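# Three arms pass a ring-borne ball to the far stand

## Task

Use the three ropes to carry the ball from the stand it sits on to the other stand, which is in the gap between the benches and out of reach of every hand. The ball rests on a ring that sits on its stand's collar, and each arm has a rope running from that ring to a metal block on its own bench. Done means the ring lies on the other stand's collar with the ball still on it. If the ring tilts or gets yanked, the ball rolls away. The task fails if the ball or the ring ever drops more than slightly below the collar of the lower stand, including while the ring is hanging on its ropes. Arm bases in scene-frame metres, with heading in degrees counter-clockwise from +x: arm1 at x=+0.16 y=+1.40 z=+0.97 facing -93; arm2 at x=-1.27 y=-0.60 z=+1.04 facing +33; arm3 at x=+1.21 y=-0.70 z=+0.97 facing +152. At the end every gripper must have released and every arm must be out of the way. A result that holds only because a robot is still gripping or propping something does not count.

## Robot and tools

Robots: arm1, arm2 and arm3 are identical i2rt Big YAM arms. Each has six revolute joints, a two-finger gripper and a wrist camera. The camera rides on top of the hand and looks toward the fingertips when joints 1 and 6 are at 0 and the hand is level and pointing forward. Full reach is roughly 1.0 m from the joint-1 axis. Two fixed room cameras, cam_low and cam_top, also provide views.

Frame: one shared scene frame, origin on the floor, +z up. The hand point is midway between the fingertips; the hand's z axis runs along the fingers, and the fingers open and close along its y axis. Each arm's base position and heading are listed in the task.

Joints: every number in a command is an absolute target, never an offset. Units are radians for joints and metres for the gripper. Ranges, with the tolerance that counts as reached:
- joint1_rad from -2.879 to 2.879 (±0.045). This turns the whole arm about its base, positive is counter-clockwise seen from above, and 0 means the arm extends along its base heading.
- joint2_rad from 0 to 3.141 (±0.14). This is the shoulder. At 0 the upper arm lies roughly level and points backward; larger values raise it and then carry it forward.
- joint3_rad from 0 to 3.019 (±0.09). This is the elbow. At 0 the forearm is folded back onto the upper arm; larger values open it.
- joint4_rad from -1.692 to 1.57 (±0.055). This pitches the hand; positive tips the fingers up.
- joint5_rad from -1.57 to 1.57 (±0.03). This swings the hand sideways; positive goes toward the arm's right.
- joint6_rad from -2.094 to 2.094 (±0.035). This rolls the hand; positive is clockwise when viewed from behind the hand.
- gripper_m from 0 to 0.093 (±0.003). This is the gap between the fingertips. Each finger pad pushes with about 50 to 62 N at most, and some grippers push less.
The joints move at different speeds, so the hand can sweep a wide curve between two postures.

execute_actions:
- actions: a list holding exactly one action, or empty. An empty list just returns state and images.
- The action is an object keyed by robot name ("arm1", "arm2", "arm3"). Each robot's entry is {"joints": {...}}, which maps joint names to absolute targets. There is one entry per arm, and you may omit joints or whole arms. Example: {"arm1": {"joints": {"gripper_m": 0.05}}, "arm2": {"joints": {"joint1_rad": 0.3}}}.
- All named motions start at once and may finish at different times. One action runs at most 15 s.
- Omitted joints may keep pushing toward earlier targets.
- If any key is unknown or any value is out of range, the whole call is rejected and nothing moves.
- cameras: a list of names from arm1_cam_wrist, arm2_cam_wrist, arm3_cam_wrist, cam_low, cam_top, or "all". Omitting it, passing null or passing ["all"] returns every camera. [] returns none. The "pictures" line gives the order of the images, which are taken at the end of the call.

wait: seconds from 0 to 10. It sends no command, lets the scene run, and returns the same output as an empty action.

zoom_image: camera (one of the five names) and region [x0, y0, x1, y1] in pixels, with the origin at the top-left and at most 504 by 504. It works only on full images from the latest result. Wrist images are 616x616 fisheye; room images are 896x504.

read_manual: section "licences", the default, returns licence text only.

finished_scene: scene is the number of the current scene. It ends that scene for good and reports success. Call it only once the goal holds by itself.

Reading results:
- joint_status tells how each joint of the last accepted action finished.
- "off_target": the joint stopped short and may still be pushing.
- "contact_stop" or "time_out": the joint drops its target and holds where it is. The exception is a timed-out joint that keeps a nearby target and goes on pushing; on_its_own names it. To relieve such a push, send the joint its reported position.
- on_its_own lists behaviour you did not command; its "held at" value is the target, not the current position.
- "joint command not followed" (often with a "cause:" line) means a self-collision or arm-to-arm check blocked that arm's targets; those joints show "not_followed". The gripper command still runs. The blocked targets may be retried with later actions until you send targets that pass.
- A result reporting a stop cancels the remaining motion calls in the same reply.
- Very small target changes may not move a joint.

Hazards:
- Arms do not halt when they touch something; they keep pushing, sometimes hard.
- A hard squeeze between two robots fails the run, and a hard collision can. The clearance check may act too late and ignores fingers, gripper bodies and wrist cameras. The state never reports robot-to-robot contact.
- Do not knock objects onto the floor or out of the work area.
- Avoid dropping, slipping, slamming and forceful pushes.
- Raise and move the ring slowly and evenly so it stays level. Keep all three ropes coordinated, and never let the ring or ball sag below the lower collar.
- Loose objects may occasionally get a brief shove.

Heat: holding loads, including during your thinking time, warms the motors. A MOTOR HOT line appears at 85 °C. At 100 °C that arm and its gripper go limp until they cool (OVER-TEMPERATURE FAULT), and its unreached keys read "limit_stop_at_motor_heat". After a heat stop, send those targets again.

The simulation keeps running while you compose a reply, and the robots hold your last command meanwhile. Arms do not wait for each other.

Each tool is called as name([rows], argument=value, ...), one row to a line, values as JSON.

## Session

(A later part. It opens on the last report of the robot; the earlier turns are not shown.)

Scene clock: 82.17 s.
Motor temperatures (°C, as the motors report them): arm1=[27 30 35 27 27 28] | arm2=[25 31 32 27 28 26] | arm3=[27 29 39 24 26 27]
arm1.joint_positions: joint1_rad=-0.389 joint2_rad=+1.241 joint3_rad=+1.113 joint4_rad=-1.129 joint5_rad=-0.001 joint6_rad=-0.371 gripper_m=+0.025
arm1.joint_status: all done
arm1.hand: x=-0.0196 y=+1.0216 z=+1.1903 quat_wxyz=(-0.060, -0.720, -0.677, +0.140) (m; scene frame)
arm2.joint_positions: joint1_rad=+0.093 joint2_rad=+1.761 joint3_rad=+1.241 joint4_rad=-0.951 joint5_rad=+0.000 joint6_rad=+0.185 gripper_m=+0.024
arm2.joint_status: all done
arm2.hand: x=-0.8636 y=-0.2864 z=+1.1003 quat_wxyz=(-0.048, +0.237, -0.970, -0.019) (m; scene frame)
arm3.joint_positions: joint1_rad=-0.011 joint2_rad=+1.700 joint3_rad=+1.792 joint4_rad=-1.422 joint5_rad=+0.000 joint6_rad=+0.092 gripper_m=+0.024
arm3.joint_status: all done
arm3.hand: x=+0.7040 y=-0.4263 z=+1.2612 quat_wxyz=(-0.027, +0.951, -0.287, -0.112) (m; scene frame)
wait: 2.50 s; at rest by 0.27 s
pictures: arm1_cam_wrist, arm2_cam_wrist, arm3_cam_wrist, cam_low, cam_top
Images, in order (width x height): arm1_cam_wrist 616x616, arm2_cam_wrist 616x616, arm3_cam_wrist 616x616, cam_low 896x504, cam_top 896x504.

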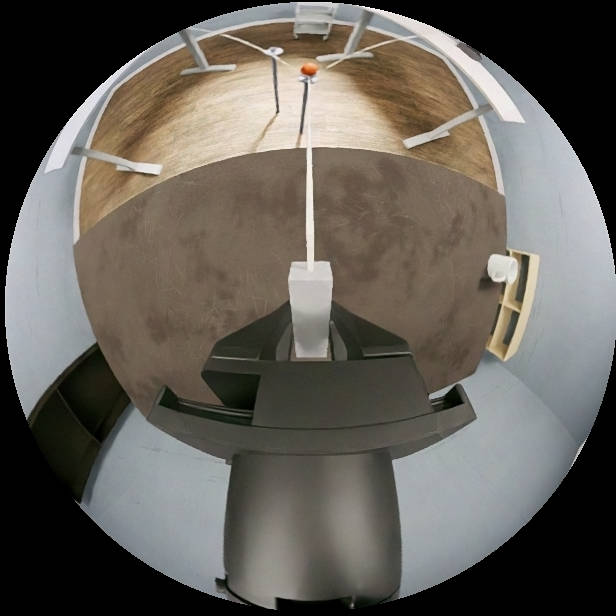

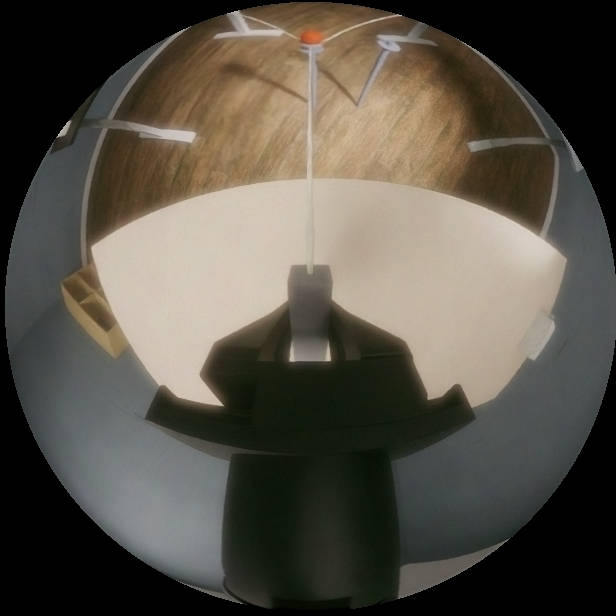

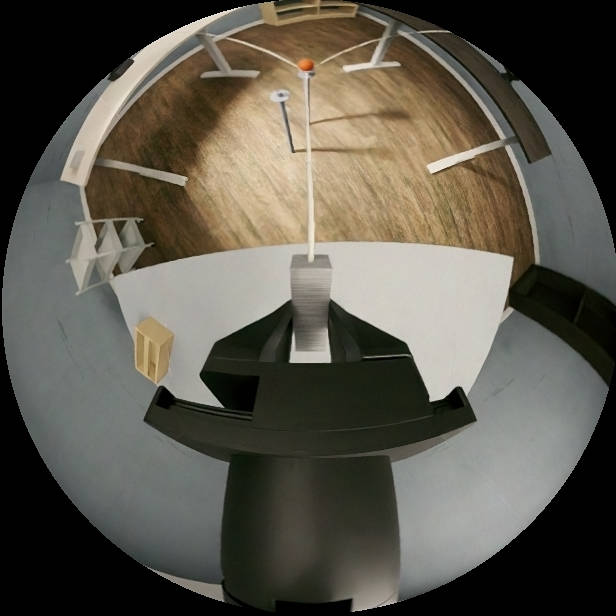

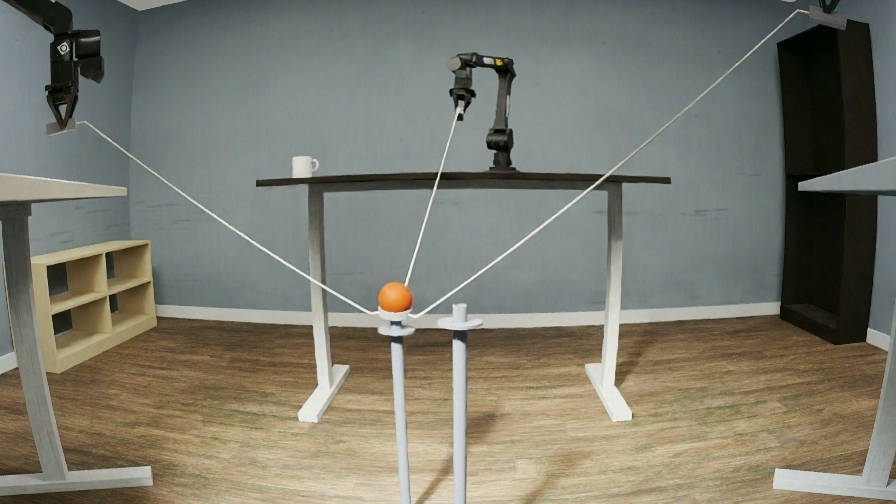

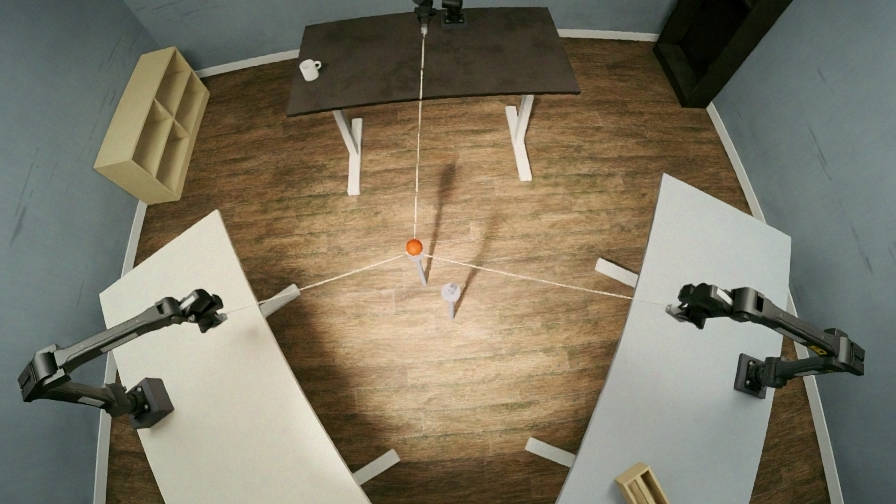

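execute_actions([
  {"arm1":{"joints":{"joint3_rad":1.06,"joint4_rad":-1.05}},"arm2":{"joints":{"joint2_rad":1.80,"joint4_rad":-0.925}},"arm3":{"joints":{"joint3_rad":1.75,"joint4_rad":-1.365}}},
], cameras=["cam_low"])

execute_actions([
  {"arm1":{"joints":{"joint2_rad":1.33}},"arm2":{"joints":{"joint2_rad":1.87,"joint4_rad":-0.86}},"arm3":{"joints":{"joint2_rad":1.76}}},
], cameras=["cam_low"])

Scene clock: 84.13 s.
Motor temperatures (°C, as the motors report them): arm1=[27 30 35 27 27 28] | arm2=[25 31 31 27 28 26] | arm3=[27 29 38 24 26 27]
arm1.joint_positions: joint1_rad=-0.389 joint2_rad=+1.239 joint3_rad=+1.058 joint4_rad=-1.061 joint5_rad=-0.001 joint6_rad=-0.371 gripper_m=+0.025
arm1.joint_status: all done
arm1.hand: x=-0.0193 y=+1.0219 z=+1.1717 quat_wxyz=(-0.063, -0.719, -0.676, +0.147) (m; scene frame)
arm2.joint_positions: joint1_rad=+0.093 joint2_rad=+1.795 joint3_rad=+1.241 joint4_rad=-0.935 joint5_rad=+0.000 joint6_rad=+0.185 gripper_m=+0.024
arm2.joint_status: all done
arm2.hand: x=-0.8627 y=-0.2857 z=+1.0837 quat_wxyz=(-0.040, +0.237, -0.970, -0.016) (m; scene frame)
arm3.joint_positions: joint1_rad=-0.011 joint2_rad=+1.700 joint3_rad=+1.742 joint4_rad=-1.380 joint5_rad=+0.000 joint6_rad=+0.092 gripper_m=+0.024
arm3.joint_status: all done
arm3.hand: x=+0.7048 y=-0.4266 z=+1.2421 quat_wxyz=(-0.026, +0.951, -0.287, -0.109) (m; scene frame)
pictures: cam_low
Images, in order (width x height): cam_low 896x504.

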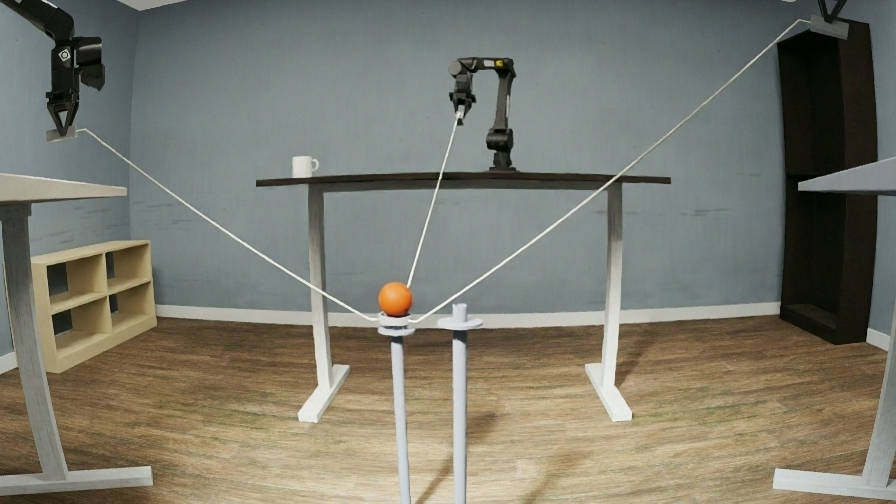

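Scene clock: 85.00 s.
Motor temperatures (°C, as the motors report them): arm1=[27 30 35 27 27 28] | arm2=[25 31 31 27 28 26] | arm3=[27 29 38 24 26 27]
arm1.joint_positions: joint1_rad=-0.389 joint2_rad=+1.339 joint3_rad=+1.058 joint4_rad=-1.060 joint5_rad=-0.001 joint6_rad=-0.371 gripper_m=+0.025
arm1.joint_status: all done
arm1.hand: x=-0.0216 y=+1.0165 z=+1.1315 quat_wxyz=(-0.045, -0.724, -0.680, +0.102) (m; scene frame)
arm2.joint_positions: joint1_rad=+0.093 joint2_rad=+1.870 joint3_rad=+1.238 joint4_rad=-0.874 joint5_rad=+0.000 joint6_rad=+0.185 gripper_m=+0.024
arm2.joint_status: all done
arm2.hand: x=-0.8585 y=-0.2826 z=+1.0462 quat_wxyz=(-0.032, +0.237, -0.971, -0.012) (m; scene frame)
arm3.joint_positions: joint1_rad=-0.011 joint2_rad=+1.755 joint3_rad=+1.742 joint4_rad=-1.380 joint5_rad=+0.000 joint6_rad=+0.092 gripper_m=+0.024
arm3.joint_status: all done
arm3.hand: x=+0.6990 y=-0.4231 z=+1.2114 quat_wxyz=(-0.021, +0.954, -0.288, -0.082) (m; scene frame)
pictures: cam_low
Images, in order (width x height): cam_low 896x504.

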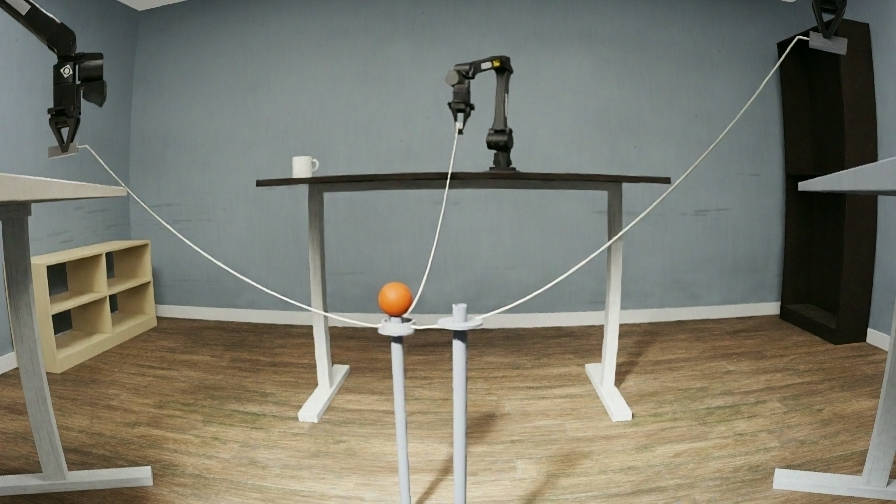

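execute_actions([
  {"arm1":{"joints":{"joint2_rad":1.65,"joint3_rad":1.30}},"arm2":{"joints":{"joint2_rad":1.98,"joint3_rad":1.40}},"arm3":{"joints":{"joint2_rad":1.94,"joint3_rad":1.52,"joint4_rad":-1.04}}},
], cameras=[])

execute_actions([
  {"arm1":{"joints":{"joint2_rad":1.98,"joint3_rad":1.61,"joint4_rad":-1.09}},"arm2":{"joints":{"joint2_rad":2.09,"joint3_rad":1.535,"joint4_rad":-0.93}}},
], cameras=["cam_low","cam_top"])

Scene clock: 88.33 s.
Motor temperatures (°C, as the motors report them): arm1=[27 30 35 27 27 28] | arm2=[25 31 32 27 28 26] | arm3=[27 30 38 24 26 27]
arm1.joint_positions: joint1_rad=-0.389 joint2_rad=+1.660 joint3_rad=+1.254 joint4_rad=-1.050 joint5_rad=-0.001 joint6_rad=-0.371 gripper_m=+0.025
arm1.joint_status: all done
arm1.hand: x=-0.0538 y=+0.9459 z=+1.0681 quat_wxyz=(-0.023, -0.728, -0.684, +0.048) (m; scene frame)
arm2.joint_positions: joint1_rad=+0.093 joint2_rad=+1.985 joint3_rad=+1.348 joint4_rad=-0.870 joint5_rad=+0.000 joint6_rad=+0.185 gripper_m=+0.024
arm2.joint_status: all done
arm2.hand: x=-0.8296 y=-0.2601 z=+1.0225 quat_wxyz=(-0.031, +0.237, -0.971, -0.012) (m; scene frame)
arm3.joint_positions: joint1_rad=-0.011 joint2_rad=+1.943 joint3_rad=+1.492 joint4_rad=-1.054 joint5_rad=+0.000 joint6_rad=+0.092 gripper_m=+0.024
arm3.joint_status: all done
arm3.hand: x=+0.7017 y=-0.4228 z=+1.0150 quat_wxyz=(-0.010, +0.957, -0.289, -0.027) (m; scene frame)
pictures: none
No camera images: the call's "cameras" was empty. Leave "cameras" out to get every camera's image.

Scene clock: 89.50 s.
Motor temperatures (°C, as the motors report them): arm1=[27 30 35 27 27 28] | arm2=[25 31 32 27 28 26] | arm3=[27 30 38 24 26 27]
arm1.joint_positions: joint1_rad=-0.389 joint2_rad=+1.993 joint3_rad=+1.556 joint4_rad=-1.088 joint5_rad=-0.001 joint6_rad=-0.371 gripper_m=+0.025
arm1.joint_status: all done
arm1.hand: x=-0.0928 y=+0.8605 z=+1.0022 quat_wxyz=(-0.010, -0.729, -0.685, +0.017) (m; scene frame)
arm2.joint_positions: joint1_rad=+0.093 joint2_rad=+2.080 joint3_rad=+1.486 joint4_rad=-0.917 joint5_rad=+0.000 joint6_rad=+0.185 gripper_m=+0.024
arm2.joint_status: all done
arm2.hand: x=-0.7998 y=-0.2368 z=+1.0140 quat_wxyz=(-0.029, +0.237, -0.971, -0.011) (m; scene frame)
arm3.joint_positions: joint1_rad=-0.011 joint2_rad=+1.943 joint3_rad=+1.492 joint4_rad=-1.054 joint5_rad=+0.000 joint6_rad=+0.092 gripper_m=+0.024
arm3.joint_status: not commanded
arm3.hand: x=+0.7017 y=-0.4228 z=+1.0150 quat_wxyz=(-0.010, +0.957, -0.289, -0.027) (m; scene frame)
pictures: cam_low, cam_top
Images, in order (width x height): cam_low 896x504, cam_top 896x504.

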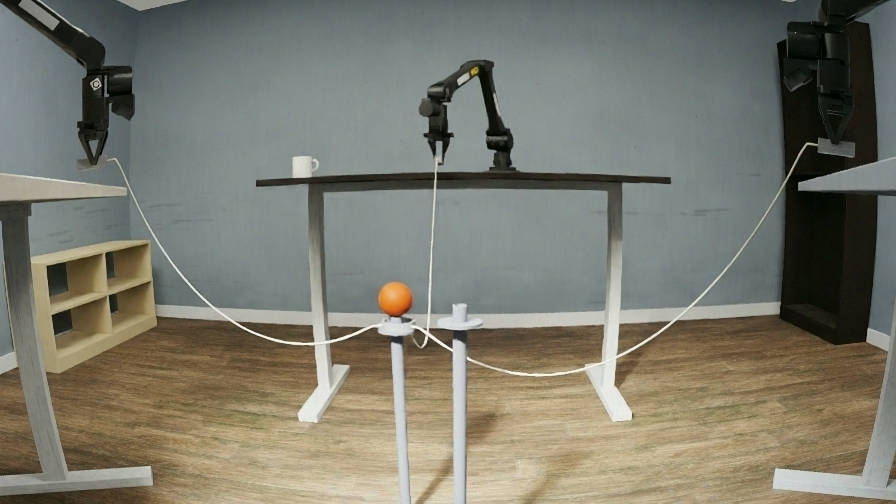

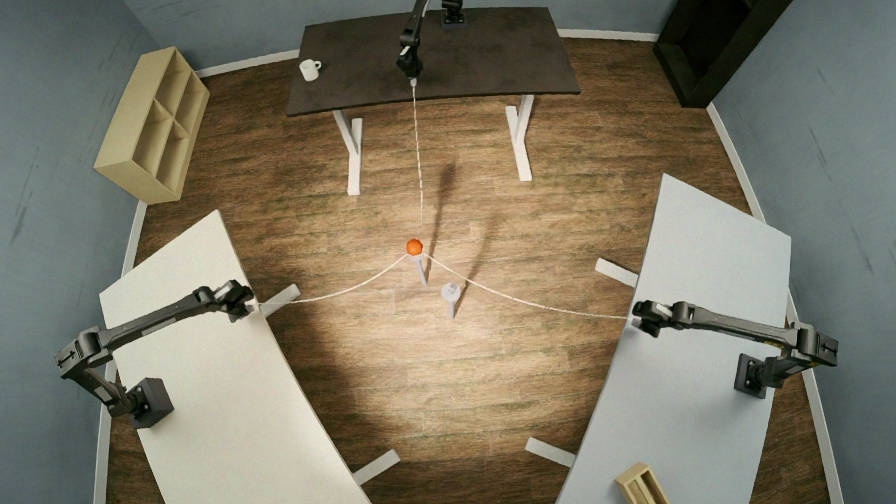

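execute_actions([
  {"arm1":{"joints":{"joint2_rad":2.04}},"arm2":{"joints":{"joint3_rad":1.37,"joint4_rad":-0.82}},"arm3":{"joints":{"joint2_rad":1.83,"joint3_rad":1.27,"joint4_rad":-0.91}}},
], cameras=["cam_low","cam_top"])

Scene clock: 93.40 s.
Motor temperatures (°C, as the motors report them): arm1=[27 31 36 27 27 28] | arm2=[25 31 32 27 28 26] | arm3=[27 30 38 24 26 27]
arm1.joint_positions: joint1_rad=-0.389 joint2_rad=+2.028 joint3_rad=+1.558 joint4_rad=-1.088 joint5_rad=-0.001 joint6_rad=-0.371 gripper_m=+0.025
arm1.joint_status: all done
arm1.hand: x=-0.0915 y=+0.8631 z=+0.9828 quat_wxyz=(-0.004, -0.729, -0.685, +0.001) (m; scene frame)
arm2.joint_positions: joint1_rad=+0.093 joint2_rad=+2.086 joint3_rad=+1.369 joint4_rad=-0.833 joint5_rad=+0.000 joint6_rad=+0.185 gripper_m=+0.024
arm2.joint_status: all done
arm2.hand: x=-0.8281 y=-0.2592 z=+0.9751 quat_wxyz=(-0.012, +0.237, -0.971, -0.003) (m; scene frame)
arm3.joint_positions: joint1_rad=-0.011 joint2_rad=+1.820 joint3_rad=+1.262 joint4_rad=-0.925 joint5_rad=+0.000 joint6_rad=+0.092 gripper_m=+0.024
arm3.joint_status: all done
arm3.hand: x=+0.7514 y=-0.4495 z=+1.0019 quat_wxyz=(-0.012, +0.957, -0.289, -0.038) (m; scene frame)
pictures: cam_low, cam_top
Images, in order (width x height): cam_low 896x504, cam_top 896x504.

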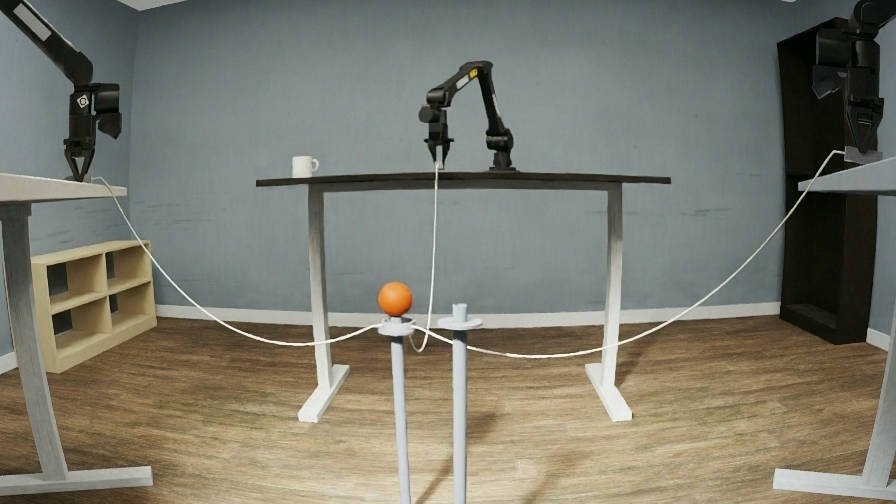

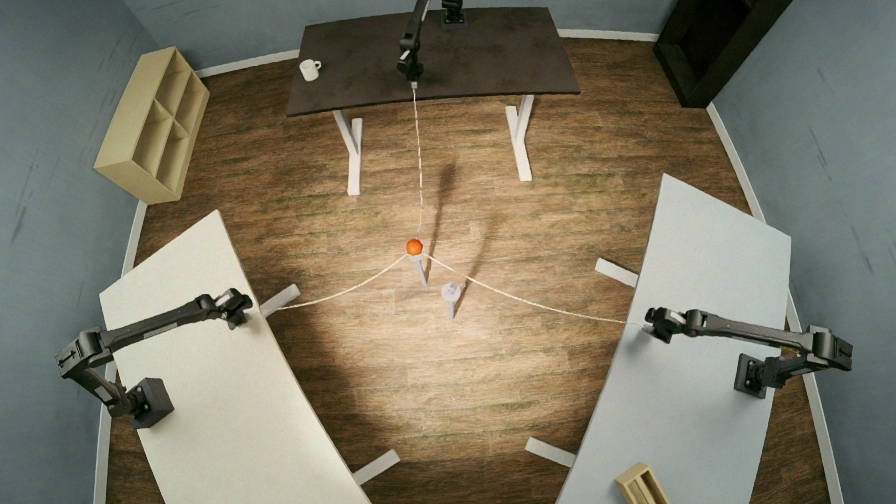

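execute_actions([
  {"arm1":{"joints":{"joint3_rad":1.53,"joint4_rad":-1.05}},"arm3":{"joints":{"joint2_rad":1.878}}},
], cameras=[])

execute_actions([
  {"arm1":{"joints":{"gripper_m":0.07}},"arm2":{"joints":{"gripper_m":0.07}},"arm3":{"joints":{"gripper_m":0.07}}},
], cameras=[])

execute_actions([
  {"arm1":{"joints":{"joint2_rad":1.7,"joint4_rad":-1.3}},"arm2":{"joints":{"joint2_rad":1.75,"joint4_rad":-1.1}},"arm3":{"joints":{"joint2_rad":1.53,"joint4_rad":-1.2}}},
], cameras=["cam_low","cam_top"])

Scene clock: 95.93 s.
Motor temperatures (°C, as the motors report them): arm1=[27 31 36 27 27 28] | arm2=[25 31 32 27 28 26] | arm3=[27 30 37 24 26 27]
arm1.joint_positions: joint1_rad=-0.389 joint2_rad=+2.028 joint3_rad=+1.532 joint4_rad=-1.057 joint5_rad=-0.001 joint6_rad=-0.371 gripper_m=+0.025
arm1.joint_status: all done
arm1.hand: x=-0.0900 y=+0.8660 z=+0.9740 quat_wxyz=(-0.005, -0.729, -0.685, +0.004) (m; scene frame)
arm2.joint_positions: joint1_rad=+0.093 joint2_rad=+2.086 joint3_rad=+1.369 joint4_rad=-0.833 joint5_rad=+0.000 joint6_rad=+0.185 gripper_m=+0.024
arm2.joint_status: not commanded
arm2.hand: x=-0.8281 y=-0.2592 z=+0.9751 quat_wxyz=(-0.012, +0.237, -0.971, -0.003) (m; scene frame)
arm3.joint_positions: joint1_rad=-0.011 joint2_rad=+1.868 joint3_rad=+1.262 joint4_rad=-0.924 joint5_rad=+0.000 joint6_rad=+0.092 gripper_m=+0.024
arm3.joint_status: all done
arm3.hand: x=+0.7559 y=-0.4517 z=+0.9782 quat_wxyz=(-0.007, +0.957, -0.289, -0.015) (m; scene frame)
pictures: none
No camera images: the call's "cameras" was empty. Leave "cameras" out to get every camera's image.

Scene clock: 96.60 s.
Motor temperatures (°C, as the motors report them): arm1=[27 31 36 27 27 28] | arm2=[25 31 32 27 28 26] | arm3=[27 30 37 24 26 27]
arm1.joint_positions: joint1_rad=-0.389 joint2_rad=+2.028 joint3_rad=+1.532 joint4_rad=-1.057 joint5_rad=-0.001 joint6_rad=-0.371 gripper_m=+0.070
arm1.joint_status: all done
arm1.hand: x=-0.0900 y=+0.8660 z=+0.9740 quat_wxyz=(-0.005, -0.729, -0.685, +0.004) (m; scene frame)
arm2.joint_positions: joint1_rad=+0.093 joint2_rad=+2.086 joint3_rad=+1.369 joint4_rad=-0.833 joint5_rad=+0.000 joint6_rad=+0.185 gripper_m=+0.070
arm2.joint_status: all done
arm2.hand: x=-0.8281 y=-0.2592 z=+0.9751 quat_wxyz=(-0.012, +0.237, -0.971, -0.003) (m; scene frame)
arm3.joint_positions: joint1_rad=-0.011 joint2_rad=+1.868 joint3_rad=+1.262 joint4_rad=-0.924 joint5_rad=+0.000 joint6_rad=+0.092 gripper_m=+0.070
arm3.joint_status: all done
arm3.hand: x=+0.7559 y=-0.4517 z=+0.9782 quat_wxyz=(-0.007, +0.957, -0.289, -0.015) (m; scene frame)
pictures: none
No camera images: the call's "cameras" was empty. Leave "cameras" out to get every camera's image.

Scene clock: 98.07 s.
Motor temperatures (°C, as the motors report them): arm1=[27 31 36 27 27 28] | arm2=[25 31 32 27 28 26] | arm3=[27 30 37 24 26 27]
arm1.joint_positions: joint1_rad=-0.389 joint2_rad=+1.692 joint3_rad=+1.524 joint4_rad=-1.293 joint5_rad=-0.001 joint6_rad=-0.371 gripper_m=+0.070
arm1.joint_status: all done
arm1.hand: x=-0.0698 y=+0.9124 z=+1.1516 quat_wxyz=(-0.022, -0.728, -0.684, +0.047) (m; scene frame)
arm2.joint_positions: joint1_rad=+0.093 joint2_rad=+1.740 joint3_rad=+1.369 joint4_rad=-1.087 joint5_rad=+0.000 joint6_rad=+0.185 gripper_m=+0.070
arm2.joint_status: all done
arm2.hand: x=-0.8482 y=-0.2740 z=+1.1550 quat_wxyz=(-0.054, +0.237, -0.970, -0.022) (m; scene frame)
arm3.joint_positions: joint1_rad=-0.011 joint2_rad=+1.515 joint3_rad=+1.262 joint4_rad=-1.186 joint5_rad=+0.000 joint6_rad=+0.092 gripper_m=+0.070
arm3.joint_status: all done
arm3.hand: x=+0.7990 y=-0.4765 z=+1.1418 quat_wxyz=(-0.016, +0.956, -0.289, -0.059) (m; scene frame)
pictures: cam_low, cam_top
Images, in order (width x height): cam_low 896x504, cam_top 896x504.

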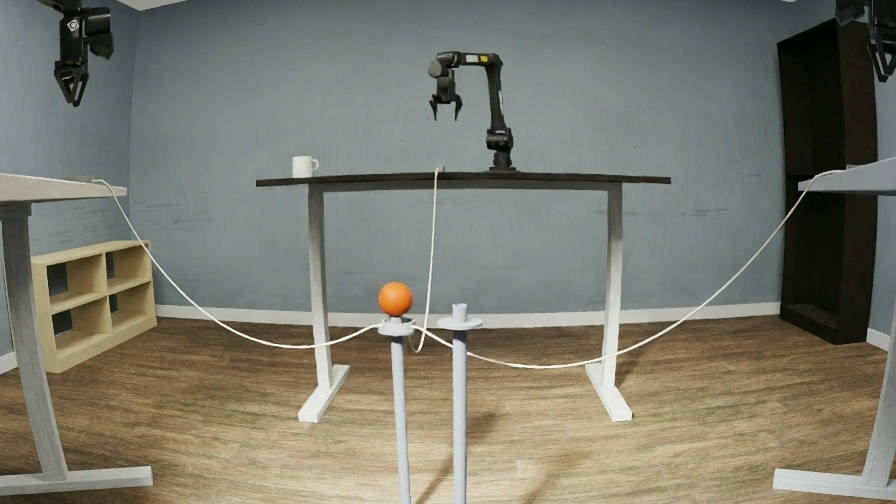

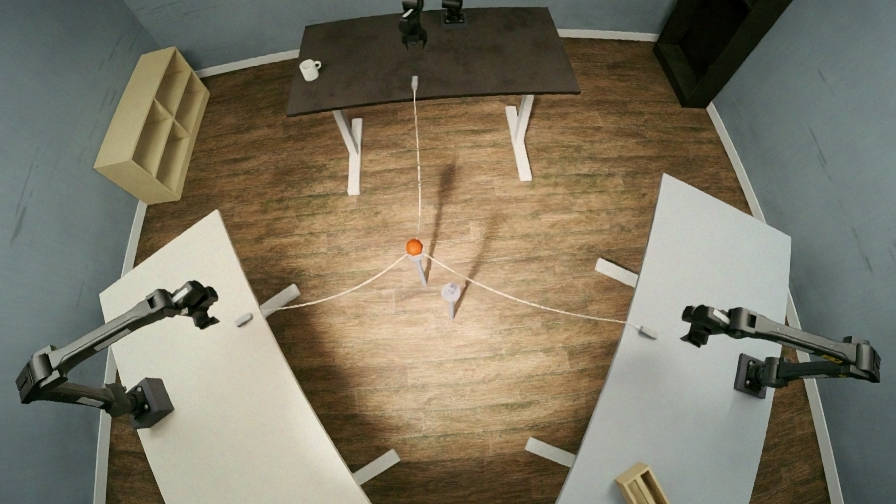

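finished_scene(scene=2)

The scene is finished: the task was done.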